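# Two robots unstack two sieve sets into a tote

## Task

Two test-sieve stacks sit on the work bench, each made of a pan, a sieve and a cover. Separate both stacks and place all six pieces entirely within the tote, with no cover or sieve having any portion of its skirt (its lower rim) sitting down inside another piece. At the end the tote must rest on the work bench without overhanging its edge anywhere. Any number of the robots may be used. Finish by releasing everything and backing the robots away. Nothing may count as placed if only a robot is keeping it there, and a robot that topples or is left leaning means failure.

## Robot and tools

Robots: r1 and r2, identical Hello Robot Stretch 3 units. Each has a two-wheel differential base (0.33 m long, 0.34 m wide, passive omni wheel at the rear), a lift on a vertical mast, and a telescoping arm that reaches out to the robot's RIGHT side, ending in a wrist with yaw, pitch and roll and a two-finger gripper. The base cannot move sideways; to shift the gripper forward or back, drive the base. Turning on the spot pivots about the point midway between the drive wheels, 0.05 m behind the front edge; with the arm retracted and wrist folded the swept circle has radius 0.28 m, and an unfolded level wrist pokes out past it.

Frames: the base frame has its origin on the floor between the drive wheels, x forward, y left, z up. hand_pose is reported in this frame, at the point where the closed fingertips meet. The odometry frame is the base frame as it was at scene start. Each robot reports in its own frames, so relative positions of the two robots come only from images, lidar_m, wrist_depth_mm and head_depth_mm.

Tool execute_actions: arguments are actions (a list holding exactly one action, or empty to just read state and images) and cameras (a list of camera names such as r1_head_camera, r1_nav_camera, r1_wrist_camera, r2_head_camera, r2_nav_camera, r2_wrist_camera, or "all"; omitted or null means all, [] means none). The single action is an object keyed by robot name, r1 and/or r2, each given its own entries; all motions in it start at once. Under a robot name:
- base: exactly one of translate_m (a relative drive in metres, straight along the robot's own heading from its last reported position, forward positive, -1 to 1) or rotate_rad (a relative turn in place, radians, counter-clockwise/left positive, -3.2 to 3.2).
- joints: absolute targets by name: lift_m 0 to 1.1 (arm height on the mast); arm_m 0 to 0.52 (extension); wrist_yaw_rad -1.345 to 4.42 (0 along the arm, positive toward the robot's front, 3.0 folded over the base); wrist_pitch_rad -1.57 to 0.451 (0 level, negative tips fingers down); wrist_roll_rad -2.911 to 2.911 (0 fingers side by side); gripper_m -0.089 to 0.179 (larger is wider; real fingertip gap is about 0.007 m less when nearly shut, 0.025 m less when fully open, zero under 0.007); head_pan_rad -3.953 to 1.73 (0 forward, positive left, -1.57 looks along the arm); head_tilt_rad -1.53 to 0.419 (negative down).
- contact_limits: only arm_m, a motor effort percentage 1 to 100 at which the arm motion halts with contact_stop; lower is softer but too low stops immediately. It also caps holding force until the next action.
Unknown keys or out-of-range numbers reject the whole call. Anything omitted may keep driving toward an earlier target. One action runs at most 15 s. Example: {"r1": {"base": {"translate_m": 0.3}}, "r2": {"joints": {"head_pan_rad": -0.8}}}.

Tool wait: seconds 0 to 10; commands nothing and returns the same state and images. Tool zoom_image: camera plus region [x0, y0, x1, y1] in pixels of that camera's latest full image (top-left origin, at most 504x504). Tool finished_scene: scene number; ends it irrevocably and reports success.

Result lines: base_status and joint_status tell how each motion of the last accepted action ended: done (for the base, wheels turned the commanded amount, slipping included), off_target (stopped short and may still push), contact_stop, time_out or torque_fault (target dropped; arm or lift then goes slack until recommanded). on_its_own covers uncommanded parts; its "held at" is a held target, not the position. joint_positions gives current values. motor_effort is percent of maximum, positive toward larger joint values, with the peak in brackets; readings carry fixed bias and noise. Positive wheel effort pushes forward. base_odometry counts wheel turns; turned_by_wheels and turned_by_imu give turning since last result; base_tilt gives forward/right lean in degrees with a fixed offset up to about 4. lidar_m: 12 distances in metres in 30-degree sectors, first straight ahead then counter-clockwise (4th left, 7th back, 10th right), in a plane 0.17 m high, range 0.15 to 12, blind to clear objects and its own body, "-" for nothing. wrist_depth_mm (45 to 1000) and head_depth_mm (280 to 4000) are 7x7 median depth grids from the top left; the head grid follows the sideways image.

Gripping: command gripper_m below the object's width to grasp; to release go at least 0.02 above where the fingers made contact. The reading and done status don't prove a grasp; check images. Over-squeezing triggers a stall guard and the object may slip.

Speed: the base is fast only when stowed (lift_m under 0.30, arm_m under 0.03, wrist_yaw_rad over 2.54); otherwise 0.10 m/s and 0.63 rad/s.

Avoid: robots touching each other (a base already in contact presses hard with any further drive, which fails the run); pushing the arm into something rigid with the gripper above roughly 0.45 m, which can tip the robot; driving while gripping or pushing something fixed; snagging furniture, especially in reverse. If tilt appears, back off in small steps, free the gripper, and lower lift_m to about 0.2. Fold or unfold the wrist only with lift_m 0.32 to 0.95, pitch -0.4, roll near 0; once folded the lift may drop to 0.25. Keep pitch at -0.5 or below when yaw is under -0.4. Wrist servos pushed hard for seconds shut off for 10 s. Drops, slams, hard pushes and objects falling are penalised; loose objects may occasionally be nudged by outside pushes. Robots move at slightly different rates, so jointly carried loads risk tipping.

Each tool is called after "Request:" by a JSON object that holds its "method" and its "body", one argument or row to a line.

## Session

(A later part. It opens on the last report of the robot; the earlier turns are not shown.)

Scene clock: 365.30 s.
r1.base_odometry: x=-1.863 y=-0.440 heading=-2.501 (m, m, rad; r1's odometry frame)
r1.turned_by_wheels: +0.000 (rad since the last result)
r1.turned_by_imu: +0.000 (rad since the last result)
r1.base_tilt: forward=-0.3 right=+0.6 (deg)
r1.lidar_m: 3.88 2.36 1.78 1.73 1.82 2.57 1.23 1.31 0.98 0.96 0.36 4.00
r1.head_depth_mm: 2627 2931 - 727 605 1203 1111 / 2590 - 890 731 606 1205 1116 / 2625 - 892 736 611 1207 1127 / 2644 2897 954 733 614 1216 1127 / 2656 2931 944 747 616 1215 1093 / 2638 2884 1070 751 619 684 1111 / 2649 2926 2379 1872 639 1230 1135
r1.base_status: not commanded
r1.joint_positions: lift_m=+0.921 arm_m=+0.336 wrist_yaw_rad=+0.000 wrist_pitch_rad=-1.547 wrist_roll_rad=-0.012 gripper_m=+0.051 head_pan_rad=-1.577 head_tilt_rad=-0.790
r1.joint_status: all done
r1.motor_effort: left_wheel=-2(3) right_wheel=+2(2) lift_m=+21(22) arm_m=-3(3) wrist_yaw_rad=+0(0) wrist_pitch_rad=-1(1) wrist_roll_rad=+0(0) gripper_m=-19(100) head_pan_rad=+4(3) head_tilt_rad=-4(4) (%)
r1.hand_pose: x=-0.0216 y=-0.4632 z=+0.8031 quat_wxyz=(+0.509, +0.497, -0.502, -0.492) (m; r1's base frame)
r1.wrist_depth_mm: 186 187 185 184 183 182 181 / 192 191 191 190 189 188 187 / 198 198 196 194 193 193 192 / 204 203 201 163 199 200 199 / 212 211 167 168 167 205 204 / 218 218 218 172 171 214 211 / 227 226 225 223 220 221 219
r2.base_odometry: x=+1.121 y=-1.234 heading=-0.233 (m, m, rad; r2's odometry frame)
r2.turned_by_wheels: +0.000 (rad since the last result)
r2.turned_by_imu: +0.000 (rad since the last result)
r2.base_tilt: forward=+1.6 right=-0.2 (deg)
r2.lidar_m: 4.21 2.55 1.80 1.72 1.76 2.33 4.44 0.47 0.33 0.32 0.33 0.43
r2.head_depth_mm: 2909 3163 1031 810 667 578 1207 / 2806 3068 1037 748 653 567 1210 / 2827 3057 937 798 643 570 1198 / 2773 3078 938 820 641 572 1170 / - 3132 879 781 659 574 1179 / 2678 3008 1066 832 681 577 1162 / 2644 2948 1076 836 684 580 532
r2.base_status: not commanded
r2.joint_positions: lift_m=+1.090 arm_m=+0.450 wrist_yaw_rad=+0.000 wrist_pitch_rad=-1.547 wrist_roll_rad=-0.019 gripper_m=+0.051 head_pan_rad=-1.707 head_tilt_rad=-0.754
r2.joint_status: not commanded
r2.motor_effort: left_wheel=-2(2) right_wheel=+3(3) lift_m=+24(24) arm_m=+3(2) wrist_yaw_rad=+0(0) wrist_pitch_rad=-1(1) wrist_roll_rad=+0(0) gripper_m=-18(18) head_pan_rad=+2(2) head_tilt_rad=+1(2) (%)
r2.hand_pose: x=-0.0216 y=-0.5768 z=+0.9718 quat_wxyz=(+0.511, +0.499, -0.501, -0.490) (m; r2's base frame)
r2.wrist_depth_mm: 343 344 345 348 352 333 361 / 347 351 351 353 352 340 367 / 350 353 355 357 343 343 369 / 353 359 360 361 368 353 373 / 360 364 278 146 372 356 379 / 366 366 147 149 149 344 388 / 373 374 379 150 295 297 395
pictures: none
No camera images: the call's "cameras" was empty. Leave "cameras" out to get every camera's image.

Request:
{"method": "execute_actions", "body": {
  "actions": [
    {"r1":{"joints":{"lift_m":0.96}},"r2":{"base":{"translate_m":-0.024},"joints":{"arm_m":0.49,"lift_m":1.02}}}
  ],
  "cameras": ["r1_head_camera"]
}}

Request:
{"method": "execute_actions", "body": {
  "actions": [
    {"r1":{"joints":{"lift_m":1.03}},"r2":{"joints":{"lift_m":0.91}}}
  ],
  "cameras": ["r1_head_camera","r2_wrist_camera","r2_head_camera"]
}}

Scene clock: 385.70 s.
r1.base_odometry: x=-1.863 y=-0.440 heading=-2.501 (m, m, rad; r1's odometry frame)
r1.turned_by_wheels: +0.000 (rad since the last result)
r1.turned_by_imu: +0.001 (rad since the last result)
r1.base_tilt: forward=-0.4 right=+0.8 (deg)
r1.lidar_m: 3.89 2.36 1.77 1.73 1.82 2.57 1.23 1.31 0.99 0.96 0.36 4.00
r1.head_depth_mm: 2595 - 882 727 604 1203 1112 / 2574 2776 920 732 608 1201 1114 / 2548 - 925 692 611 1211 1122 / 2609 2921 935 682 614 1211 1127 / 2642 2931 946 749 618 1229 1091 / 2676 2883 1077 750 620 681 1112 / 2654 2962 2383 1865 639 1227 1144
r1.base_status: not commanded
r1.joint_positions: lift_m=+0.960 arm_m=+0.336 wrist_yaw_rad=+0.000 wrist_pitch_rad=-1.547 wrist_roll_rad=-0.012 gripper_m=+0.051 head_pan_rad=-1.577 head_tilt_rad=-0.790
r1.joint_status: all done
r1.motor_effort: left_wheel=-2(2) right_wheel=+2(2) lift_m=+31(32) arm_m=-2(2) wrist_yaw_rad=+0(0) wrist_pitch_rad=-1(1) wrist_roll_rad=+0(1) gripper_m=-20(19) head_pan_rad=+3(4) head_tilt_rad=-5(6) (%)
r1.hand_pose: x=-0.0216 y=-0.4632 z=+0.8418 quat_wxyz=(+0.509, +0.497, -0.502, -0.492) (m; r1's base frame)
r1.wrist_depth_mm: 224 224 222 220 219 219 217 / 230 229 228 227 225 225 224 / 236 236 236 232 231 231 231 / 244 244 241 163 238 239 237 / 253 252 168 168 167 244 245 / 261 259 260 171 171 257 253 / 272 273 269 264 266 264 261
r2.base_odometry: x=+1.098 y=-1.229 heading=-0.233 (m, m, rad; r2's odometry frame)
r2.turned_by_wheels: +0.000 (rad since the last result)
r2.turned_by_imu: +0.001 (rad since the last result)
r2.base_tilt: forward=+1.6 right=-0.3 (deg)
r2.lidar_m: 4.23 2.55 1.80 1.71 1.76 2.34 4.45 0.47 0.33 0.32 0.33 0.43
r2.head_depth_mm: - - 998 806 665 577 1206 / - 3043 1039 724 654 567 1208 / 2892 3081 939 807 645 571 1194 / - 3075 931 796 641 572 1171 / - - 918 774 643 575 1172 / 2663 2972 1069 809 681 575 1162 / 2642 2953 1074 837 684 579 532
r2.base_status: done
r2.joint_positions: lift_m=+1.020 arm_m=+0.490 wrist_yaw_rad=+0.000 wrist_pitch_rad=-1.547 wrist_roll_rad=-0.019 gripper_m=+0.051 head_pan_rad=-1.707 head_tilt_rad=-0.754
r2.joint_status: all done
r2.motor_effort: left_wheel=-2(8) right_wheel=+2(6) lift_m=+17(22) arm_m=+3(2) wrist_yaw_rad=+0(0) wrist_pitch_rad=+0(1) wrist_roll_rad=+0(0) gripper_m=-18(18) head_pan_rad=+2(1) head_tilt_rad=+2(1) (%)
r2.hand_pose: x=-0.0216 y=-0.6167 z=+0.9021 quat_wxyz=(+0.511, +0.499, -0.501, -0.490) (m; r2's base frame)
r2.wrist_depth_mm: 278 279 279 281 286 285 211 / 281 283 282 286 286 289 214 / 285 288 279 289 271 282 224 / 288 291 262 293 276 297 230 / 294 295 209 146 299 302 231 / 297 297 147 149 149 293 235 / 301 305 216 151 311 299 237
pictures: r1_head_camera (sideways: a quarter turn clockwise sets it upright)
Images, in order (width x height): r1_head_camera 896x504.

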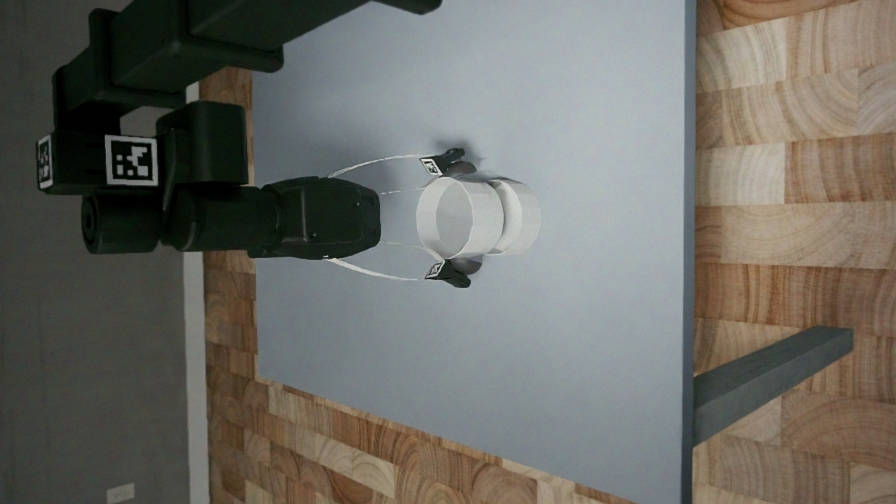

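Scene clock: 390.43 s.
r1.base_odometry: x=-1.863 y=-0.440 heading=-2.501 (m, m, rad; r1's odometry frame)
r1.turned_by_wheels: +0.000 (rad since the last result)
r1.turned_by_imu: +0.001 (rad since the last result)
r1.base_tilt: forward=-0.3 right=+0.5 (deg)
r1.lidar_m: 3.88 2.35 1.77 1.73 1.82 2.56 1.23 1.31 0.99 0.96 0.36 4.00
r1.head_depth_mm: 2717 2888 918 729 605 1211 1112 / 2590 2875 926 732 609 1203 1121 / - 2932 928 679 611 1203 1117 / 2627 2931 902 677 614 1216 1131 / 2642 2966 945 747 615 1224 1090 / 2634 2908 1070 749 620 683 1112 / 2648 2929 2382 1866 637 1226 1138
r1.base_status: not commanded
r1.joint_positions: lift_m=+1.030 arm_m=+0.336 wrist_yaw_rad=+0.000 wrist_pitch_rad=-1.547 wrist_roll_rad=-0.012 gripper_m=+0.051 head_pan_rad=-1.577 head_tilt_rad=-0.790
r1.joint_status: all done
r1.motor_effort: left_wheel=-2(2) right_wheel=+2(2) lift_m=+31(29) arm_m=-2(2) wrist_yaw_rad=+0(0) wrist_pitch_rad=-1(1) wrist_roll_rad=+0(0) gripper_m=-18(19) head_pan_rad=+3(3) head_tilt_rad=-4(5) (%)
r1.hand_pose: x=-0.0216 y=-0.4632 z=+0.9118 quat_wxyz=(+0.509, +0.497, -0.502, -0.492) (m; r1's base frame)
r1.wrist_depth_mm: 291 289 288 286 283 282 281 / 303 301 294 295 296 293 290 / 311 309 302 303 302 302 299 / - 316 313 163 308 312 308 / - 324 168 168 166 319 322 / - 338 339 172 171 336 330 / - 350 344 347 344 342 342
r2.base_odometry: x=+1.098 y=-1.229 heading=-0.233 (m, m, rad; r2's odometry frame)
r2.turned_by_wheels: +0.000 (rad since the last result)
r2.turned_by_imu: -0.036 (rad since the last result)
r2.base_tilt: forward=+1.6 right=-0.2 (deg)
r2.lidar_m: 4.25 2.66 1.83 1.72 1.74 2.27 4.43 0.50 0.34 0.32 0.32 0.42
r2.head_depth_mm: 2975 3187 - 766 668 579 1207 / 2841 - 1010 715 658 570 1208 / 2749 3159 1009 779 651 571 1192 / 2706 3151 944 775 642 573 1178 / 2679 3014 938 777 636 575 1159 / 2662 2964 1036 787 664 578 1163 / 2618 2912 2694 842 686 580 531
r2.base_status: not commanded
r2.joint_positions: lift_m=+0.964 arm_m=+0.490 wrist_yaw_rad=-0.001 wrist_pitch_rad=-1.547 wrist_roll_rad=-0.016 gripper_m=+0.051 head_pan_rad=-1.706 head_tilt_rad=-0.750
r2.joint_status: lift_m contact_stop (moved -0.056 of -0.110)
r2.on_its_own: lift_m is slack since a contact_stop, until your next command for it (your +0.910 is given up)
r2.motor_effort: left_wheel=+0(23) right_wheel=+0(48) lift_m=+21(19) arm_m=+0(3) wrist_yaw_rad=+1(7) wrist_pitch_rad=-1(7) wrist_roll_rad=-1(5) gripper_m=-18(24) head_pan_rad=+2(2) head_tilt_rad=+0(1) (%)
r2.hand_pose: x=-0.0216 y=-0.6168 z=+0.8459 quat_wxyz=(+0.510, +0.498, -0.502, -0.491) (m; r2's base frame)
r2.wrist_depth_mm: 145 204 226 228 232 232 162 / 146 198 230 232 234 235 165 / 148 192 233 233 217 238 167 / 150 189 238 236 221 240 171 / 153 182 239 146 244 246 174 / 239 161 148 149 149 250 177 / 244 164 246 150 252 253 181
pictures: r1_head_camera (sideways: a quarter turn clockwise sets it upright), r2_head_camera (sideways: a quarter turn clockwise sets it upright), r2_wrist_camera
Images, in order (width x height): r1_head_camera 896x504, r2_head_camera 896x504, r2_wrist_camera 644x364.

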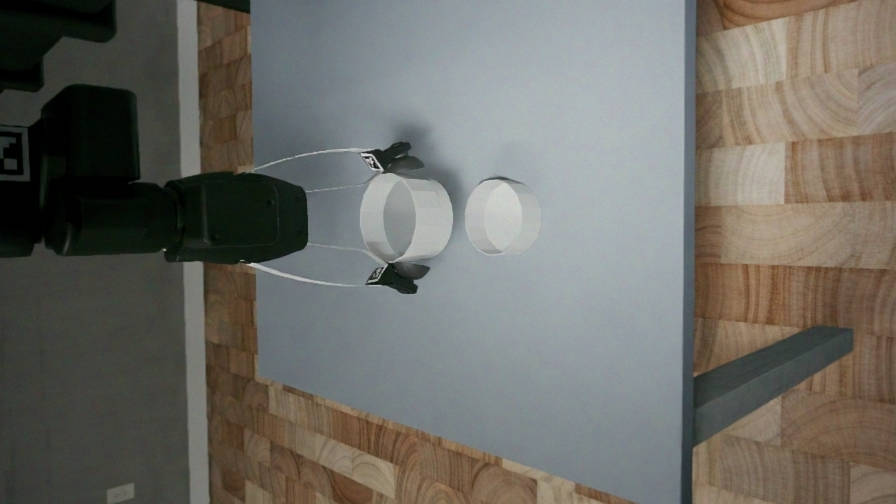

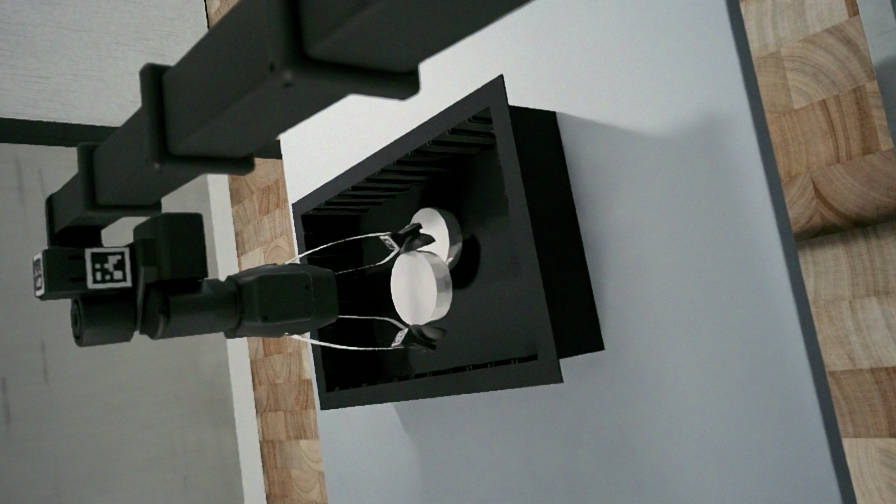

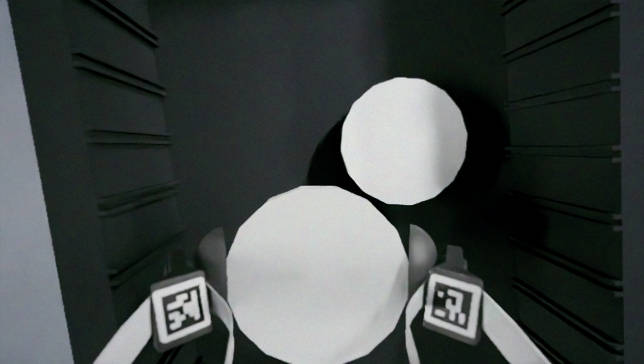

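Request:
{"method": "execute_actions", "body": {
  "actions": [
    {"r1":{"base":{"translate_m":-0.2},"joints":{"arm_m":0.15}},"r2":{"base":{"translate_m":0.02},"joints":{"lift_m":0.95,"arm_m":0.484}}}
  ],
  "cameras": ["r2_wrist_camera"]
}}

Request:
{"method": "execute_actions", "body": {
  "actions": [
    {"r2":{"joints":{"lift_m":0.905}}}
  ],
  "cameras": ["r2_wrist_camera"]
}}

Scene clock: 409.83 s.
r1.base_odometry: x=-1.702 y=-0.321 heading=-2.501 (m, m, rad; r1's odometry frame)
r1.turned_by_wheels: +0.000 (rad since the last result)
r1.turned_by_imu: +0.001 (rad since the last result)
r1.base_tilt: forward=-0.5 right=+0.7 (deg)
r1.lidar_m: 4.09 2.33 1.78 1.74 1.82 2.58 1.04 1.04 0.98 0.95 1.00 0.50
r1.head_depth_mm: - - 862 663 606 550 1111 / - - 848 732 594 555 1115 / - - - - 438 1208 1122 / 2635 2962 954 720 444 1209 1129 / 2620 2949 940 746 616 1221 1133 / 2651 2942 950 754 619 1220 1131 / 2657 2945 963 754 622 1230 1077
r1.base_status: done
r1.joint_positions: lift_m=+1.030 arm_m=+0.150 wrist_yaw_rad=+0.000 wrist_pitch_rad=-1.547 wrist_roll_rad=-0.012 gripper_m=+0.051 head_pan_rad=-1.577 head_tilt_rad=-0.790
r1.joint_status: all done
r1.motor_effort: left_wheel=-2(8) right_wheel=+2(3) lift_m=+30(30) arm_m=-2(6) wrist_yaw_rad=+0(0) wrist_pitch_rad=-1(1) wrist_roll_rad=+0(0) gripper_m=-19(19) head_pan_rad=+4(3) head_tilt_rad=-5(5) (%)
r1.hand_pose: x=-0.0216 y=-0.2772 z=+0.9118 quat_wxyz=(+0.509, +0.497, -0.502, -0.492) (m; r1's base frame)
r1.wrist_depth_mm: 291 286 289 286 288 282 281 / 299 297 296 294 294 292 290 / 307 308 307 304 302 301 298 / - - 312 163 308 311 309 / - - 168 167 167 - - / - - - 172 171 - - / - - - - - - -
r2.base_odometry: x=+1.117 y=-1.233 heading=-0.233 (m, m, rad; r2's odometry frame)
r2.turned_by_wheels: +0.000 (rad since the last result)
r2.turned_by_imu: +0.001 (rad since the last result)
r2.base_tilt: forward=+1.6 right=-0.2 (deg)
r2.lidar_m: 4.22 2.66 1.83 1.71 1.75 2.26 4.45 0.49 0.34 0.32 0.32 0.42
r2.head_depth_mm: 2939 3231 - - 659 579 1204 / 951 - - 704 655 569 1210 / 2788 3185 940 796 647 572 1194 / 2663 3156 946 774 642 573 1176 / 2680 3028 942 775 640 575 1163 / 2689 3005 1080 811 683 578 532 / 2586 2907 2668 840 689 579 524
r2.base_status: done
r2.joint_positions: lift_m=+0.950 arm_m=+0.484 wrist_yaw_rad=-0.001 wrist_pitch_rad=-1.547 wrist_roll_rad=-0.016 gripper_m=+0.051 head_pan_rad=-1.706 head_tilt_rad=-0.750
r2.joint_status: all done
r2.motor_effort: left_wheel=-1(4) right_wheel=+2(5) lift_m=+18(20) arm_m=-4(4) wrist_yaw_rad=+1(1) wrist_pitch_rad=-1(1) wrist_roll_rad=-1(1) gripper_m=-18(18) head_pan_rad=+1(1) head_tilt_rad=+0(0) (%)
r2.hand_pose: x=-0.0216 y=-0.6112 z=+0.8321 quat_wxyz=(+0.510, +0.498, -0.502, -0.491) (m; r2's base frame)
r2.wrist_depth_mm: 131 164 215 216 218 220 185 / 133 157 217 218 201 223 188 / 135 152 219 222 204 205 192 / 221 149 222 224 207 229 195 / 225 143 193 147 230 233 200 / 228 142 149 148 149 237 203 / 231 143 199 150 237 241 207
pictures: r2_wrist_camera
Images, in order (width x height): r2_wrist_camera 644x364.

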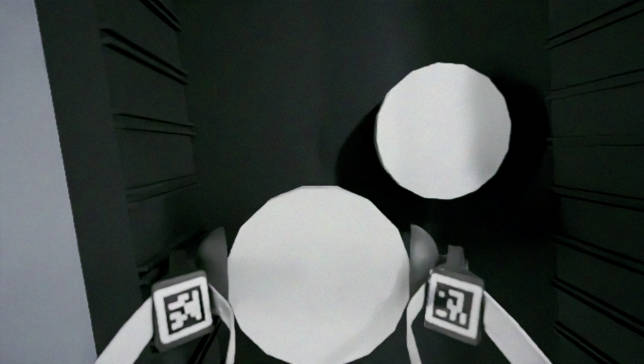

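Scene clock: 411.07 s.
r1.base_odometry: x=-1.702 y=-0.321 heading=-2.501 (m, m, rad; r1's odometry frame)
r1.turned_by_wheels: +0.000 (rad since the last result)
r1.turned_by_imu: +0.000 (rad since the last result)
r1.base_tilt: forward=-0.5 right=+0.6 (deg)
r1.lidar_m: 4.10 2.33 1.78 1.74 1.83 2.57 1.04 1.04 0.98 0.95 1.00 0.50
r1.head_depth_mm: - - 866 663 604 551 1116 / - - 849 733 595 553 1121 / - - - - 438 1208 1120 / 2611 2916 957 721 444 1217 1127 / 2653 2904 943 746 617 1216 1130 / 2659 2901 952 752 619 1220 1130 / 2665 2954 961 756 622 1231 1080
r1.base_status: not commanded
r1.joint_positions: lift_m=+1.030 arm_m=+0.150 wrist_yaw_rad=+0.000 wrist_pitch_rad=-1.547 wrist_roll_rad=-0.012 gripper_m=+0.051 head_pan_rad=-1.577 head_tilt_rad=-0.790
r1.joint_status: not commanded
r1.motor_effort: left_wheel=-2(2) right_wheel=+1(2) lift_m=+30(30) arm_m=-2(3) wrist_yaw_rad=+0(0) wrist_pitch_rad=-1(1) wrist_roll_rad=+0(0) gripper_m=-20(19) head_pan_rad=+4(4) head_tilt_rad=-5(4) (%)
r1.hand_pose: x=-0.0216 y=-0.2772 z=+0.9118 quat_wxyz=(+0.509, +0.497, -0.502, -0.492) (m; r1's base frame)
r1.wrist_depth_mm: 292 289 288 286 286 287 280 / 300 294 296 295 292 291 291 / 310 306 307 303 300 300 298 / - - 313 163 306 311 308 / - - 168 169 166 - - / - - - 172 171 - - / - - - - - - -
r2.base_odometry: x=+1.117 y=-1.233 heading=-0.233 (m, m, rad; r2's odometry frame)
r2.turned_by_wheels: +0.000 (rad since the last result)
r2.turned_by_imu: +0.000 (rad since the last result)
r2.base_tilt: forward=+1.6 right=-0.2 (deg)
r2.lidar_m: 4.23 2.66 1.83 1.71 1.74 2.26 4.45 0.49 0.34 0.32 0.32 0.42
r2.head_depth_mm: 2946 3204 1082 - - 567 1206 / 949 3071 - 737 655 569 1215 / 2835 - 932 794 647 571 1192 / 2725 - 940 774 642 573 1177 / 2709 2975 946 775 639 576 1162 / 2679 2988 1081 811 684 579 532 / 2619 2920 2674 845 687 581 524
r2.base_status: not commanded
r2.joint_positions: lift_m=+0.905 arm_m=+0.484 wrist_yaw_rad=-0.001 wrist_pitch_rad=-1.547 wrist_roll_rad=-0.016 gripper_m=+0.051 head_pan_rad=-1.706 head_tilt_rad=-0.750
r2.joint_status: all done
r2.motor_effort: left_wheel=-2(1) right_wheel=+3(2) lift_m=+17(17) arm_m=-3(4) wrist_yaw_rad=+1(1) wrist_pitch_rad=-1(0) wrist_roll_rad=-1(1) gripper_m=-18(18) head_pan_rad=+2(2) head_tilt_rad=+0(0) (%)
r2.hand_pose: x=-0.0216 y=-0.6112 z=+0.7872 quat_wxyz=(+0.510, +0.498, -0.502, -0.491) (m; r2's base frame)
r2.wrist_depth_mm: 115 164 172 173 174 176 176 / 114 158 174 176 160 157 179 / 110 152 176 177 159 160 182 / 108 149 179 180 163 162 185 / 106 144 180 146 184 187 188 / 104 130 148 149 149 190 191 / 100 129 186 151 191 193 195
pictures: r2_wrist_camera
Images, in order (width x height): r2_wrist_camera 644x364.

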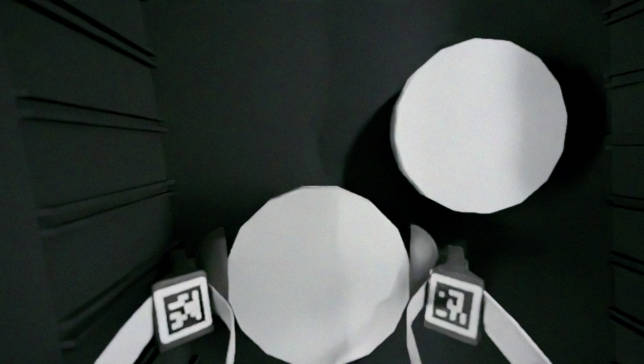

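Request:
{"method": "execute_actions", "body": {
  "actions": [
    {"r2":{"joints":{"lift_m":0.901}}}
  ],
  "cameras": []
}}

Request:
{"method": "execute_actions", "body": {
  "actions": [
    {"r2":{"joints":{"gripper_m":0.1}},"r1":{"base":{"translate_m":-0.1},"joints":{"lift_m":1.06}}}
  ],
  "cameras": ["r2_wrist_camera"]
}}

Request:
{"method": "execute_actions", "body": {
  "actions": [
    {"r2":{"joints":{"lift_m":1.01}},"r1":{"base":{"translate_m":-0.2}}}
  ],
  "cameras": ["r2_wrist_camera","r1_head_camera"]
}}

Scene clock: 419.43 s.
r1.base_odometry: x=-1.702 y=-0.321 heading=-2.501 (m, m, rad; r1's odometry frame)
r1.turned_by_wheels: +0.000 (rad since the last result)
r1.turned_by_imu: +0.001 (rad since the last result)
r1.base_tilt: forward=-0.4 right=+0.4 (deg)
r1.lidar_m: 4.09 2.32 1.79 1.74 1.83 2.57 1.04 1.04 0.98 0.95 1.00 0.50
r1.head_depth_mm: - - 864 664 604 551 1115 / - - 850 730 593 554 1122 / - - - - 438 1213 1129 / 2637 2903 956 719 444 1219 1123 / 2656 2928 940 745 617 1225 1132 / 2675 2883 949 751 621 1225 1138 / 2672 2938 958 752 622 1233 1079
r1.base_status: not commanded
r1.joint_positions: lift_m=+1.030 arm_m=+0.150 wrist_yaw_rad=+0.000 wrist_pitch_rad=-1.547 wrist_roll_rad=-0.012 gripper_m=+0.051 head_pan_rad=-1.577 head_tilt_rad=-0.790
r1.joint_status: not commanded
r1.motor_effort: left_wheel=-2(2) right_wheel=+2(2) lift_m=+30(30) arm_m=-3(2) wrist_yaw_rad=+0(0) wrist_pitch_rad=-1(1) wrist_roll_rad=-1(0) gripper_m=-19(20) head_pan_rad=+3(3) head_tilt_rad=-5(5) (%)
r1.hand_pose: x=-0.0216 y=-0.2772 z=+0.9118 quat_wxyz=(+0.509, +0.497, -0.502, -0.492) (m; r1's base frame)
r1.wrist_depth_mm: 290 291 287 289 283 283 283 / 301 297 295 296 295 295 288 / 309 306 303 303 301 303 300 / - - 316 163 308 311 307 / - - 168 168 167 - - / - - - 171 170 - - / - - - - - - -
r2.base_odometry: x=+1.117 y=-1.233 heading=-0.233 (m, m, rad; r2's odometry frame)
r2.turned_by_wheels: +0.000 (rad since the last result)
r2.turned_by_imu: +0.001 (rad since the last result)
r2.base_tilt: forward=+1.7 right=-0.3 (deg)
r2.lidar_m: 4.22 2.66 1.83 1.72 1.75 2.26 4.46 0.49 0.34 0.32 0.32 0.42
r2.head_depth_mm: 2907 3257 1079 - - 573 1206 / 948 3072 - 742 655 568 1212 / 2828 3022 933 796 649 570 1190 / 2748 - 943 788 643 573 1179 / 2746 2981 945 777 638 576 1155 / 2687 2967 1081 811 683 578 533 / 2632 2891 2653 841 685 581 524
r2.base_status: not commanded
r2.joint_positions: lift_m=+0.901 arm_m=+0.484 wrist_yaw_rad=-0.001 wrist_pitch_rad=-1.547 wrist_roll_rad=-0.016 gripper_m=+0.051 head_pan_rad=-1.706 head_tilt_rad=-0.750
r2.joint_status: all done
r2.motor_effort: left_wheel=-1(1) right_wheel=+2(2) lift_m=+17(18) arm_m=-3(3) wrist_yaw_rad=+1(1) wrist_pitch_rad=-1(0) wrist_roll_rad=-1(1) gripper_m=-18(19) head_pan_rad=+1(2) head_tilt_rad=+0(0) (%)
r2.hand_pose: x=-0.0216 y=-0.6112 z=+0.7832 quat_wxyz=(+0.510, +0.498, -0.502, -0.491) (m; r2's base frame)
r2.wrist_depth_mm: 115 164 168 169 171 173 173 / 113 157 170 172 160 154 176 / 110 153 173 174 155 156 177 / 108 149 175 176 163 158 181 / 106 144 176 146 180 184 183 / 104 130 148 149 149 186 188 / 100 129 184 151 188 189 189
pictures: none
No camera images: the call's "cameras" was empty. Leave "cameras" out to get every camera's image.

Scene clock: 421.67 s.
r1.base_odometry: x=-1.622 y=-0.261 heading=-2.501 (m, m, rad; r1's odometry frame)
r1.turned_by_wheels: +0.000 (rad since the last result)
r1.turned_by_imu: +0.000 (rad since the last result)
r1.base_tilt: forward=-0.4 right=+0.5 (deg)
r1.lidar_m: 4.19 2.35 1.79 1.74 1.83 2.58 4.60 0.94 0.97 0.95 0.99 0.58
r1.head_depth_mm: - - 825 723 604 552 1115 / - - 886 645 593 554 1117 / - - - 696 413 555 1121 / 2618 2930 955 722 426 558 1123 / 2645 2914 942 747 614 562 1136 / 2644 2941 953 753 619 563 1136 / 2649 2932 964 760 624 565 1134
r1.base_status: done
r1.joint_positions: lift_m=+1.060 arm_m=+0.150 wrist_yaw_rad=+0.000 wrist_pitch_rad=-1.547 wrist_roll_rad=-0.012 gripper_m=+0.051 head_pan_rad=-1.577 head_tilt_rad=-0.790
r1.joint_status: all done
r1.motor_effort: left_wheel=-2(7) right_wheel=+2(3) lift_m=+31(33) arm_m=-2(3) wrist_yaw_rad=-1(1) wrist_pitch_rad=-1(1) wrist_roll_rad=+0(0) gripper_m=-20(19) head_pan_rad=+3(3) head_tilt_rad=-4(4) (%)
r1.hand_pose: x=-0.0216 y=-0.2772 z=+0.9417 quat_wxyz=(+0.509, +0.497, -0.502, -0.492) (m; r1's base frame)
r1.wrist_depth_mm: 319 317 315 315 311 311 309 / 330 328 325 322 323 323 319 / 340 336 334 331 333 332 326 / - - 346 163 337 344 337 / - - 169 169 167 - - / - - - 171 171 - - / - - - - - - -
r2.base_odometry: x=+1.117 y=-1.233 heading=-0.233 (m, m, rad; r2's odometry frame)
r2.turned_by_wheels: +0.000 (rad since the last result)
r2.turned_by_imu: +0.000 (rad since the last result)
r2.base_tilt: forward=+1.6 right=-0.2 (deg)
r2.lidar_m: 4.20 2.67 1.83 1.72 1.75 2.27 4.44 0.49 0.34 0.32 0.32 0.42
r2.head_depth_mm: 2908 3215 1079 - - 574 1211 / 2846 3192 - 715 653 570 1208 / 940 3006 931 796 647 571 1193 / 2704 - 943 797 643 573 1179 / 2726 2937 947 827 635 576 1164 / 2667 2969 1039 789 683 577 532 / 2613 2915 2660 842 687 581 524
r2.base_status: not commanded
r2.joint_positions: lift_m=+0.901 arm_m=+0.484 wrist_yaw_rad=-0.001 wrist_pitch_rad=-1.548 wrist_roll_rad=-0.016 gripper_m=+0.100 head_pan_rad=-1.706 head_tilt_rad=-0.750
r2.joint_status: all done
r2.motor_effort: left_wheel=-3(4) right_wheel=+4(6) lift_m=+16(17) arm_m=-4(4) wrist_yaw_rad=+0(1) wrist_pitch_rad=+0(0) wrist_roll_rad=-1(1) gripper_m=+2(93) head_pan_rad=+1(2) head_tilt_rad=+0(0) (%)
r2.hand_pose: x=-0.0216 y=-0.6110 z=+0.7832 quat_wxyz=(+0.510, +0.498, -0.501, -0.491) (m; r2's base frame)
r2.wrist_depth_mm: 121 166 168 170 171 172 174 / 120 166 170 172 153 153 176 / 117 162 173 175 155 156 178 / 115 157 176 176 157 158 181 / 113 152 157 157 180 183 184 / 111 133 158 159 183 186 187 / 108 139 183 162 187 189 188
pictures: r2_wrist_camera
Images, in order (width x height): r2_wrist_camera 644x364.

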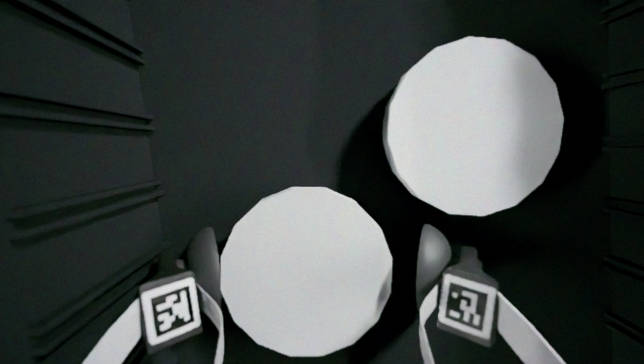

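Scene clock: 425.00 s.
r1.base_odometry: x=-1.462 y=-0.142 heading=-2.502 (m, m, rad; r1's odometry frame)
r1.turned_by_wheels: +0.000 (rad since the last result)
r1.turned_by_imu: +0.000 (rad since the last result)
r1.base_tilt: forward=-0.5 right=+0.7 (deg)
r1.lidar_m: 4.38 2.37 1.80 1.75 1.84 2.59 4.40 0.75 0.97 0.94 0.99 0.75
r1.head_depth_mm: - - 919 727 603 552 1111 / - - 890 656 592 553 1122 / - - - 594 412 556 1124 / 2640 2938 893 630 425 557 1125 / 2635 2919 873 677 616 561 1129 / 2629 2901 953 748 621 566 1135 / 2643 2911 959 755 623 566 1135
r1.base_status: done
r1.joint_positions: lift_m=+1.060 arm_m=+0.150 wrist_yaw_rad=+0.000 wrist_pitch_rad=-1.547 wrist_roll_rad=-0.012 gripper_m=+0.051 head_pan_rad=-1.577 head_tilt_rad=-0.790
r1.joint_status: not commanded
r1.motor_effort: left_wheel=-2(8) right_wheel=+1(5) lift_m=+30(30) arm_m=-2(2) wrist_yaw_rad=+0(0) wrist_pitch_rad=-1(1) wrist_roll_rad=+0(0) gripper_m=-19(19) head_pan_rad=+3(3) head_tilt_rad=-6(5) (%)
r1.hand_pose: x=-0.0216 y=-0.2772 z=+0.9417 quat_wxyz=(+0.509, +0.497, -0.502, -0.492) (m; r1's base frame)
r1.wrist_depth_mm: 319 319 315 314 316 310 308 / 329 327 327 321 321 320 321 / 340 338 332 336 333 332 329 / 349 347 345 163 338 340 338 / - - 168 168 167 - - / - - - 172 170 - - / - - - - - - -
r2.base_odometry: x=+1.117 y=-1.233 heading=-0.233 (m, m, rad; r2's odometry frame)
r2.turned_by_wheels: +0.000 (rad since the last result)
r2.turned_by_imu: +0.001 (rad since the last result)
r2.base_tilt: forward=+1.7 right=-0.2 (deg)
r2.lidar_m: 4.23 2.66 1.83 1.72 1.75 2.26 4.46 0.49 0.34 0.32 0.32 0.42
r2.head_depth_mm: 2848 - 966 813 668 580 1210 / - 3199 1042 729 656 570 1212 / - 3125 958 796 648 571 1188 / - 3116 947 796 642 574 1176 / - - 937 826 634 574 1159 / 2592 2925 1039 789 681 578 532 / 2607 2918 2699 841 686 580 524
r2.base_status: not commanded
r2.joint_positions: lift_m=+1.010 arm_m=+0.484 wrist_yaw_rad=-0.001 wrist_pitch_rad=-1.548 wrist_roll_rad=-0.016 gripper_m=+0.100 head_pan_rad=-1.706 head_tilt_rad=-0.750
r2.joint_status: all done
r2.motor_effort: left_wheel=-1(2) right_wheel=+0(3) lift_m=+24(24) arm_m=-3(4) wrist_yaw_rad=+1(1) wrist_pitch_rad=+0(0) wrist_roll_rad=-1(1) gripper_m=+0(2) head_pan_rad=+1(1) head_tilt_rad=+0(1) (%)
r2.hand_pose: x=-0.0216 y=-0.6110 z=+0.8918 quat_wxyz=(+0.510, +0.498, -0.501, -0.491) (m; r2's base frame)
r2.wrist_depth_mm: 268 189 268 273 275 260 198 / 273 197 274 275 280 265 202 / 276 206 277 281 260 273 205 / 279 202 280 268 287 277 208 / 282 283 280 267 291 286 212 / 287 288 289 292 295 266 217 / 290 292 295 299 299 300 221
pictures: r1_head_camera (sideways: a quarter turn clockwise sets it upright), r2_wrist_camera
Images, in order (width x height): r1_head_camera 896x504, r2_wrist_camera 644x364.

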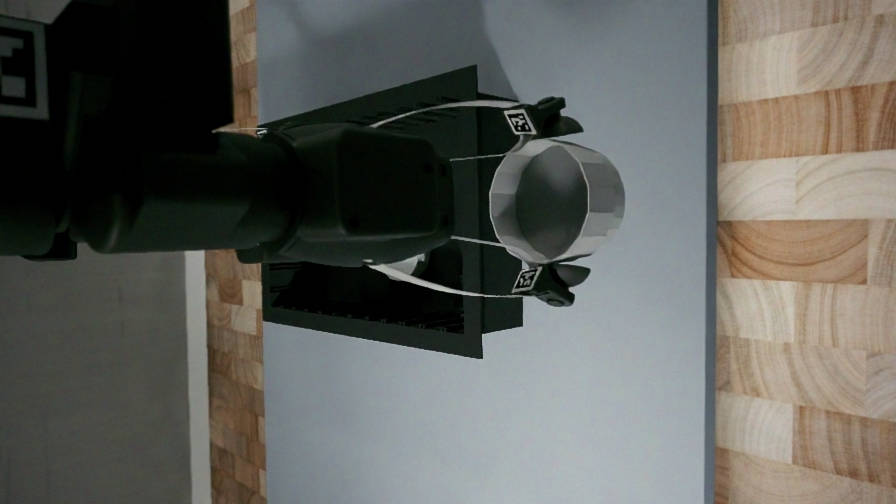

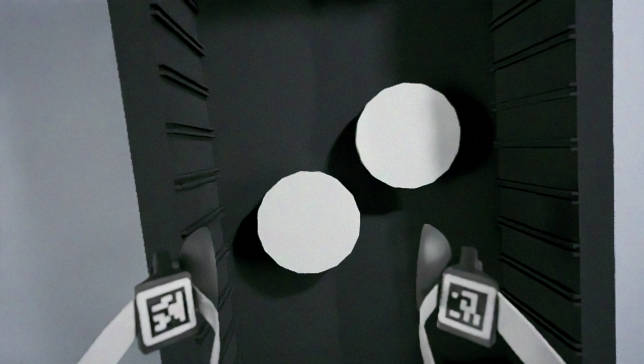

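Request:
{"method": "execute_actions", "body": {
  "actions": [
    {"r2":{"base":{"rotate_rad":0.036},"joints":{"arm_m":0.32,"gripper_m":0.12,"head_pan_rad":-1.57,"head_tilt_rad":-0.8}},"r1":{"base":{"translate_m":-0.05},"joints":{"arm_m":0.44}}}
  ],
  "cameras": ["r1_wrist_camera","r1_head_camera"]
}}

Request:
{"method": "execute_actions", "body": {
  "actions": [
    {"r2":{"base":{"translate_m":0.474}},"r1":{"joints":{"lift_m":0.99}}}
  ],
  "cameras": ["r1_wrist_camera","r2_wrist_camera"]
}}

Scene clock: 439.47 s.
r1.base_odometry: x=-1.422 y=-0.112 heading=-2.502 (m, m, rad; r1's odometry frame)
r1.turned_by_wheels: +0.000 (rad since the last result)
r1.turned_by_imu: +0.001 (rad since the last result)
r1.base_tilt: forward=-0.5 right=+0.5 (deg)
r1.lidar_m: 4.46 2.36 1.80 1.75 1.83 2.59 4.34 0.71 0.96 0.94 0.99 0.80
r1.head_depth_mm: 2580 2867 914 728 604 550 1118 / 2610 2884 919 712 608 555 1114 / 2603 2801 769 648 611 556 1120 / 2650 2795 812 739 612 558 1126 / 2663 2923 883 743 616 561 1133 / 2647 2934 949 689 619 563 1133 / 2648 2956 959 757 623 567 1134
r1.base_status: done
r1.joint_positions: lift_m=+1.060 arm_m=+0.440 wrist_yaw_rad=+0.000 wrist_pitch_rad=-1.547 wrist_roll_rad=-0.012 gripper_m=+0.051 head_pan_rad=-1.577 head_tilt_rad=-0.790
r1.joint_status: all done
r1.motor_effort: left_wheel=-2(8) right_wheel=+2(4) lift_m=+31(30) arm_m=+3(4) wrist_yaw_rad=+0(0) wrist_pitch_rad=-1(1) wrist_roll_rad=+0(0) gripper_m=-20(18) head_pan_rad=+3(3) head_tilt_rad=-5(5) (%)
r1.hand_pose: x=-0.0216 y=-0.5666 z=+0.9417 quat_wxyz=(+0.509, +0.497, -0.502, -0.492) (m; r1's base frame)
r1.wrist_depth_mm: 316 273 313 292 290 311 306 / 329 276 303 320 296 318 318 / 340 275 312 332 309 330 329 / 348 275 342 163 248 338 337 / 365 296 168 168 167 348 350 / 374 277 302 172 171 368 361 / 386 384 284 280 284 378 371
r2.base_odometry: x=+1.117 y=-1.233 heading=-0.197 (m, m, rad; r2's odometry frame)
r2.turned_by_wheels: +0.036 (rad since the last result)
r2.turned_by_imu: +0.038 (rad since the last result)
r2.base_tilt: forward=+1.7 right=-0.3 (deg)
r2.lidar_m: 4.23 2.55 1.81 1.71 1.76 2.33 4.45 0.47 0.33 0.32 0.33 0.43
r2.head_depth_mm: - 3023 937 681 644 564 1192 / - 2936 907 779 638 565 1193 / - - - 755 634 557 1195 / 2652 1439 887 741 638 560 1204 / 2716 3016 996 793 658 561 1207 / 2711 2996 1004 797 660 563 1205 / 2710 2984 1012 800 663 566 1193
r2.base_status: done
r2.joint_positions: lift_m=+1.010 arm_m=+0.320 wrist_yaw_rad=+0.000 wrist_pitch_rad=-1.548 wrist_roll_rad=-0.016 gripper_m=+0.120 head_pan_rad=-1.577 head_tilt_rad=-0.790
r2.joint_status: all done
r2.motor_effort: left_wheel=-2(7) right_wheel=+3(7) lift_m=+24(24) arm_m=-4(5) wrist_yaw_rad=+0(1) wrist_pitch_rad=+0(1) wrist_roll_rad=-1(1) gripper_m=+0(85) head_pan_rad=+2(11) head_tilt_rad=-3(6) (%)
r2.hand_pose: x=-0.0216 y=-0.4470 z=+0.8918 quat_wxyz=(+0.510, +0.498, -0.501, -0.491) (m; r2's base frame)
r2.wrist_depth_mm: 269 272 211 254 274 279 224 / 274 276 204 278 281 282 225 / 275 276 197 281 283 283 226 / 281 280 224 284 285 280 219 / 283 287 201 204 204 208 299 / 287 288 293 297 299 302 304 / 292 298 296 301 306 306 307
pictures: r1_head_camera (sideways: a quarter turn clockwise sets it upright), r1_wrist_camera
Images, in order (width x height): r1_head_camera 896x504, r1_wrist_camera 644x364.

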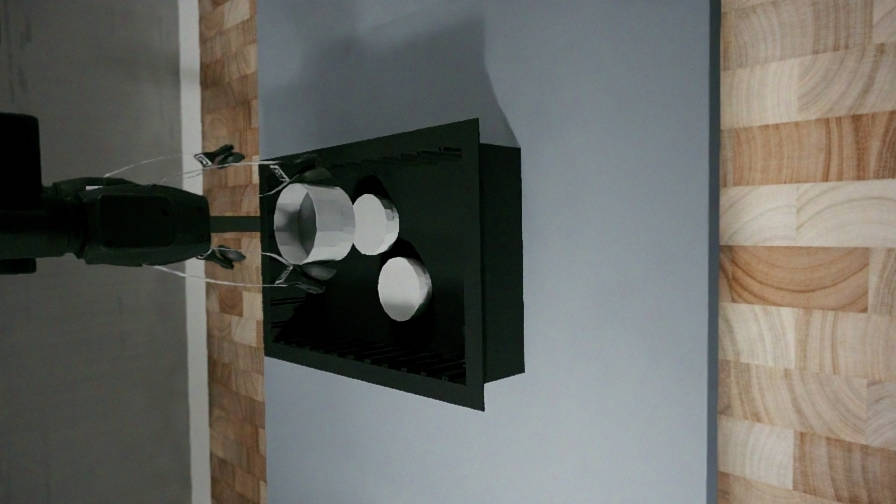

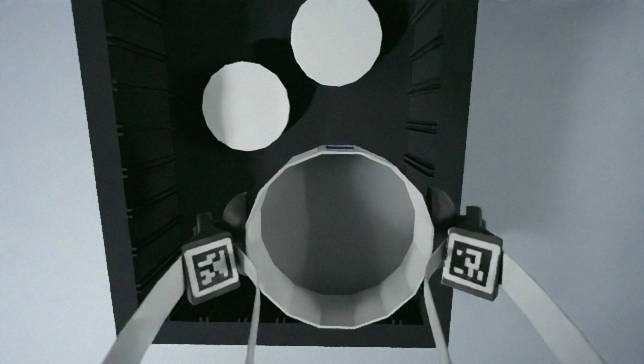

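Scene clock: 445.17 s.
r1.base_odometry: x=-1.422 y=-0.112 heading=-2.502 (m, m, rad; r1's odometry frame)
r1.turned_by_wheels: +0.000 (rad since the last result)
r1.turned_by_imu: +0.001 (rad since the last result)
r1.base_tilt: forward=-0.6 right=+0.7 (deg)
r1.lidar_m: 4.45 2.37 1.80 1.75 1.84 2.59 4.34 0.71 0.96 0.94 0.99 0.80
r1.head_depth_mm: - 2775 916 726 605 550 1111 / - 2893 925 710 608 554 1119 / - 2932 867 647 609 555 1119 / 2651 2919 887 659 614 559 1131 / 2648 2876 882 744 615 562 1133 / 2649 2945 950 688 620 563 1135 / 2626 2932 956 754 622 565 1134
r1.base_status: not commanded
r1.joint_positions: lift_m=+0.990 arm_m=+0.440 wrist_yaw_rad=+0.000 wrist_pitch_rad=-1.547 wrist_roll_rad=-0.012 gripper_m=+0.051 head_pan_rad=-1.577 head_tilt_rad=-0.790
r1.joint_status: all done
r1.motor_effort: left_wheel=-2(2) right_wheel=+2(1) lift_m=+23(30) arm_m=+3(3) wrist_yaw_rad=+0(0) wrist_pitch_rad=-1(1) wrist_roll_rad=+0(0) gripper_m=-19(19) head_pan_rad=+3(4) head_tilt_rad=-4(5) (%)
r1.hand_pose: x=-0.0216 y=-0.5666 z=+0.8721 quat_wxyz=(+0.509, +0.497, -0.502, -0.492) (m; r1's base frame)
r1.wrist_depth_mm: 195 246 249 226 238 166 244 / 194 255 233 252 250 176 253 / 194 257 240 261 260 176 259 / 195 268 268 162 200 191 266 / 196 274 169 168 166 276 275 / 203 254 290 172 171 282 287 / 208 243 257 248 246 293 297
r2.base_odometry: x=+1.582 y=-1.326 heading=-0.197 (m, m, rad; r2's odometry frame)
r2.turned_by_wheels: +0.000 (rad since the last result)
r2.turned_by_imu: +0.000 (rad since the last result)
r2.base_tilt: forward=+1.6 right=-0.1 (deg)
r2.lidar_m: 3.76 2.59 1.83 1.74 1.78 2.36 4.92 0.44 0.31 0.30 0.30 3.94
r2.head_depth_mm: - 2883 966 776 645 554 1172 / - 2967 973 789 647 554 1172 / - - - 782 625 557 1173 / 2682 3030 991 789 627 560 1157 / 2730 3007 998 794 656 561 718 / 2709 3007 2403 819 660 563 711 / 2699 2962 2486 1972 1632 1337 1192
r2.base_status: done
r2.joint_positions: lift_m=+1.010 arm_m=+0.320 wrist_yaw_rad=+0.000 wrist_pitch_rad=-1.548 wrist_roll_rad=-0.016 gripper_m=+0.120 head_pan_rad=-1.577 head_tilt_rad=-0.790
r2.joint_status: not commanded
r2.motor_effort: left_wheel=-3(3) right_wheel=+3(8) lift_m=+23(23) arm_m=-4(4) wrist_yaw_rad=+0(0) wrist_pitch_rad=+0(0) wrist_roll_rad=-1(1) gripper_m=+0(0) head_pan_rad=+2(2) head_tilt_rad=-4(3) (%)
r2.hand_pose: x=-0.0216 y=-0.4470 z=+0.8918 quat_wxyz=(+0.510, +0.498, -0.501, -0.491) (m; r2's base frame)
r2.wrist_depth_mm: 270 269 271 275 279 278 282 / 273 273 279 279 284 284 286 / 277 279 280 283 285 289 291 / 281 282 285 271 291 291 295 / - 286 287 256 295 297 299 / - 287 292 299 300 300 304 / - 295 296 300 302 307 307
pictures: r1_wrist_camera, r2_wrist_camera
Images, in order (width x height): r1_wrist_camera 644x364, r2_wrist_camera 644x364.

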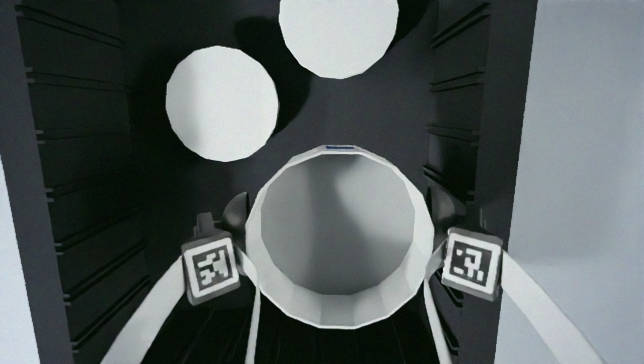

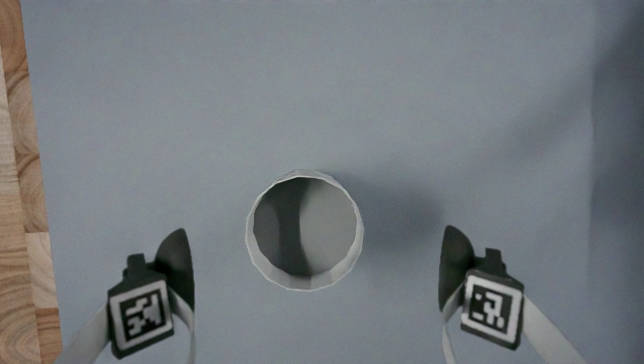

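Request:
{"method": "execute_actions", "body": {
  "actions": [
    {"r2":{"base":{"translate_m":0.008},"joints":{"lift_m":0.922}},"r1":{"base":{"translate_m":0.008},"joints":{"lift_m":0.91}}}
  ],
  "cameras": ["r1_wrist_camera","r2_wrist_camera"]
}}

Request:
{"method": "execute_actions", "body": {
  "actions": [
    {"r2":{"joints":{"gripper_m":0.05}},"r1":{"joints":{"lift_m":0.903}}}
  ],
  "cameras": []
}}

Scene clock: 456.63 s.
r1.base_odometry: x=-1.428 y=-0.117 heading=-2.502 (m, m, rad; r1's odometry frame)
r1.turned_by_wheels: +0.000 (rad since the last result)
r1.turned_by_imu: +0.001 (rad since the last result)
r1.base_tilt: forward=-0.4 right=+0.8 (deg)
r1.lidar_m: 4.43 2.36 1.80 1.75 1.83 2.60 4.36 0.72 0.96 0.94 0.98 0.79
r1.head_depth_mm: 2573 2811 - 720 602 551 1119 / 2567 - 889 692 608 554 1124 / 2514 - 830 690 610 556 1123 / 2603 2990 868 693 613 560 1130 / 2651 2919 872 730 616 561 1133 / 2652 2933 954 705 621 563 1133 / 2675 2963 958 754 623 567 1144
r1.base_status: done
r1.joint_positions: lift_m=+0.910 arm_m=+0.440 wrist_yaw_rad=+0.000 wrist_pitch_rad=-1.547 wrist_roll_rad=-0.012 gripper_m=+0.051 head_pan_rad=-1.577 head_tilt_rad=-0.790
r1.joint_status: all done
r1.motor_effort: left_wheel=-2(4) right_wheel=+1(7) lift_m=+23(23) arm_m=+3(2) wrist_yaw_rad=+0(1) wrist_pitch_rad=-1(1) wrist_roll_rad=+0(0) gripper_m=-18(20) head_pan_rad=+3(4) head_tilt_rad=-5(5) (%)
r1.hand_pose: x=-0.0216 y=-0.5666 z=+0.7921 quat_wxyz=(+0.509, +0.497, -0.502, -0.492) (m; r1's base frame)
r1.wrist_depth_mm: 174 171 170 151 151 164 108 / 178 158 157 177 175 164 108 / 183 162 161 180 181 164 108 / 186 190 186 164 184 163 108 / 187 196 168 168 166 145 108 / 190 202 202 171 171 163 107 / 188 211 209 207 206 163 108
r2.base_odometry: x=+1.590 y=-1.328 heading=-0.197 (m, m, rad; r2's odometry frame)
r2.turned_by_wheels: +0.000 (rad since the last result)
r2.turned_by_imu: +0.001 (rad since the last result)
r2.base_tilt: forward=+1.6 right=-0.2 (deg)
r2.lidar_m: 3.74 2.58 1.83 1.74 1.78 2.36 4.93 0.44 0.31 0.30 0.30 3.94
r2.head_depth_mm: 2674 - 939 762 646 554 1170 / 2724 - 911 778 647 555 1175 / 2746 - - 743 621 556 1176 / 2707 2968 1009 766 633 559 1158 / 2703 2997 998 791 657 561 715 / 2689 3006 2461 844 660 564 1145 / 2697 2983 2472 1976 1629 1364 1194
r2.base_status: done
r2.joint_positions: lift_m=+0.922 arm_m=+0.320 wrist_yaw_rad=+0.000 wrist_pitch_rad=-1.548 wrist_roll_rad=-0.016 gripper_m=+0.120 head_pan_rad=-1.577 head_tilt_rad=-0.790
r2.joint_status: all done
r2.motor_effort: left_wheel=-3(4) right_wheel=+3(8) lift_m=+16(24) arm_m=-4(3) wrist_yaw_rad=+0(0) wrist_pitch_rad=+0(1) wrist_roll_rad=-1(1) gripper_m=+0(0) head_pan_rad=+2(1) head_tilt_rad=-3(3) (%)
r2.hand_pose: x=-0.0216 y=-0.4470 z=+0.8042 quat_wxyz=(+0.510, +0.498, -0.501, -0.491) (m; r2's base frame)
r2.wrist_depth_mm: 188 189 190 193 195 196 197 / 191 191 194 195 197 200 200 / 193 195 196 198 200 201 202 / 195 197 199 199 202 205 205 / 198 199 201 169 205 208 209 / 201 202 171 172 173 212 213 / 203 207 207 174 212 215 216
pictures: r1_wrist_camera, r2_wrist_camera
Images, in order (width x height): r1_wrist_camera 644x364, r2_wrist_camera 644x364.

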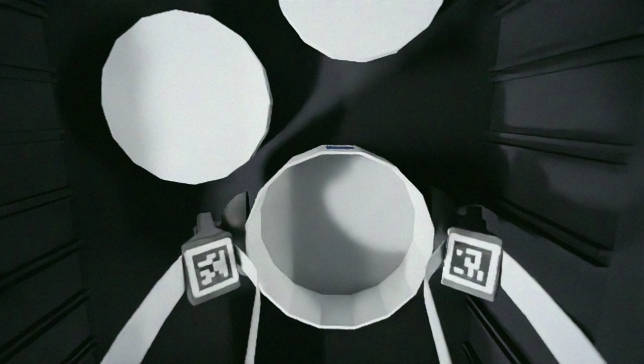

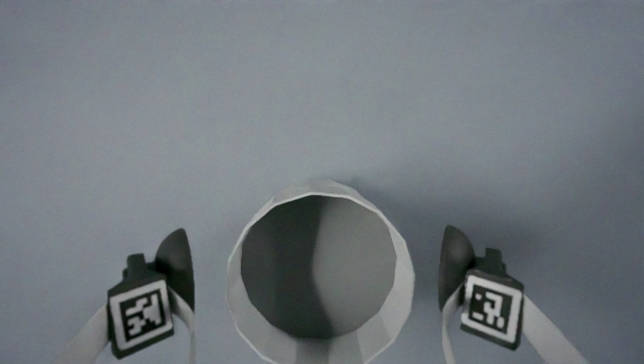

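Scene clock: 457.83 s.
r1.base_odometry: x=-1.428 y=-0.117 heading=-2.502 (m, m, rad; r1's odometry frame)
r1.turned_by_wheels: +0.000 (rad since the last result)
r1.turned_by_imu: +0.000 (rad since the last result)
r1.base_tilt: forward=-0.4 right=+0.5 (deg)
r1.lidar_m: 4.42 2.36 1.80 1.75 1.84 2.59 4.36 0.71 0.96 0.94 0.98 0.79
r1.head_depth_mm: 2588 2850 - 708 599 550 1115 / 2584 - 886 692 607 553 1111 / 2603 - 828 683 611 556 1130 / 2641 2904 879 696 613 559 1129 / 2646 2893 870 731 617 560 1129 / 2629 2934 950 707 621 564 1128 / 2657 2956 960 757 620 566 1137
r1.base_status: not commanded
r1.joint_positions: lift_m=+0.903 arm_m=+0.440 wrist_yaw_rad=+0.000 wrist_pitch_rad=-1.547 wrist_roll_rad=-0.012 gripper_m=+0.051 head_pan_rad=-1.577 head_tilt_rad=-0.790
r1.joint_status: all done
r1.motor_effort: left_wheel=-2(2) right_wheel=+1(1) lift_m=+20(20) arm_m=+3(3) wrist_yaw_rad=-1(1) wrist_pitch_rad=-1(1) wrist_roll_rad=+0(0) gripper_m=-18(19) head_pan_rad=+3(3) head_tilt_rad=-5(4) (%)
r1.hand_pose: x=-0.0216 y=-0.5666 z=+0.7852 quat_wxyz=(+0.509, +0.497, -0.502, -0.492) (m; r1's base frame)
r1.wrist_depth_mm: 167 148 164 144 144 162 108 / 173 150 151 169 168 163 108 / 177 155 154 175 174 164 108 / 181 182 179 162 176 164 108 / 187 189 168 167 166 145 108 / 188 196 194 171 168 157 108 / 188 202 199 200 198 163 102
r2.base_odometry: x=+1.590 y=-1.328 heading=-0.197 (m, m, rad; r2's odometry frame)
r2.turned_by_wheels: +0.000 (rad since the last result)
r2.turned_by_imu: +0.000 (rad since the last result)
r2.base_tilt: forward=+1.6 right=-0.3 (deg)
r2.lidar_m: 3.75 2.59 1.83 1.74 1.78 2.36 4.93 0.44 0.31 0.29 0.30 3.94
r2.head_depth_mm: 2673 - 939 763 644 553 1167 / 2782 - 911 780 648 554 1172 / 2731 - - 750 620 557 1179 / 2734 2970 1010 766 631 559 1157 / 2710 3000 998 793 656 561 715 / 2688 3016 2474 845 661 564 1145 / 2700 2972 2497 1966 1632 1367 1192
r2.base_status: not commanded
r2.joint_positions: lift_m=+0.922 arm_m=+0.320 wrist_yaw_rad=+0.000 wrist_pitch_rad=-1.548 wrist_roll_rad=-0.016 gripper_m=+0.051 head_pan_rad=-1.577 head_tilt_rad=-0.790
r2.joint_status: all done
r2.motor_effort: left_wheel=-3(3) right_wheel=+3(3) lift_m=+18(17) arm_m=-4(3) wrist_yaw_rad=+0(0) wrist_pitch_rad=+0(0) wrist_roll_rad=-1(1) gripper_m=-18(100) head_pan_rad=+2(2) head_tilt_rad=-3(3) (%)
r2.hand_pose: x=-0.0216 y=-0.4470 z=+0.8042 quat_wxyz=(+0.510, +0.498, -0.501, -0.491) (m; r2's base frame)
r2.wrist_depth_mm: 187 189 191 192 194 196 197 / 189 192 192 195 198 198 201 / 193 194 195 197 199 200 204 / 195 196 199 200 203 204 206 / 198 199 199 166 205 207 210 / 201 203 166 168 168 210 212 / 204 208 169 169 212 215 215
pictures: none
No camera images: the call's "cameras" was empty. Leave "cameras" out to get every camera's image.


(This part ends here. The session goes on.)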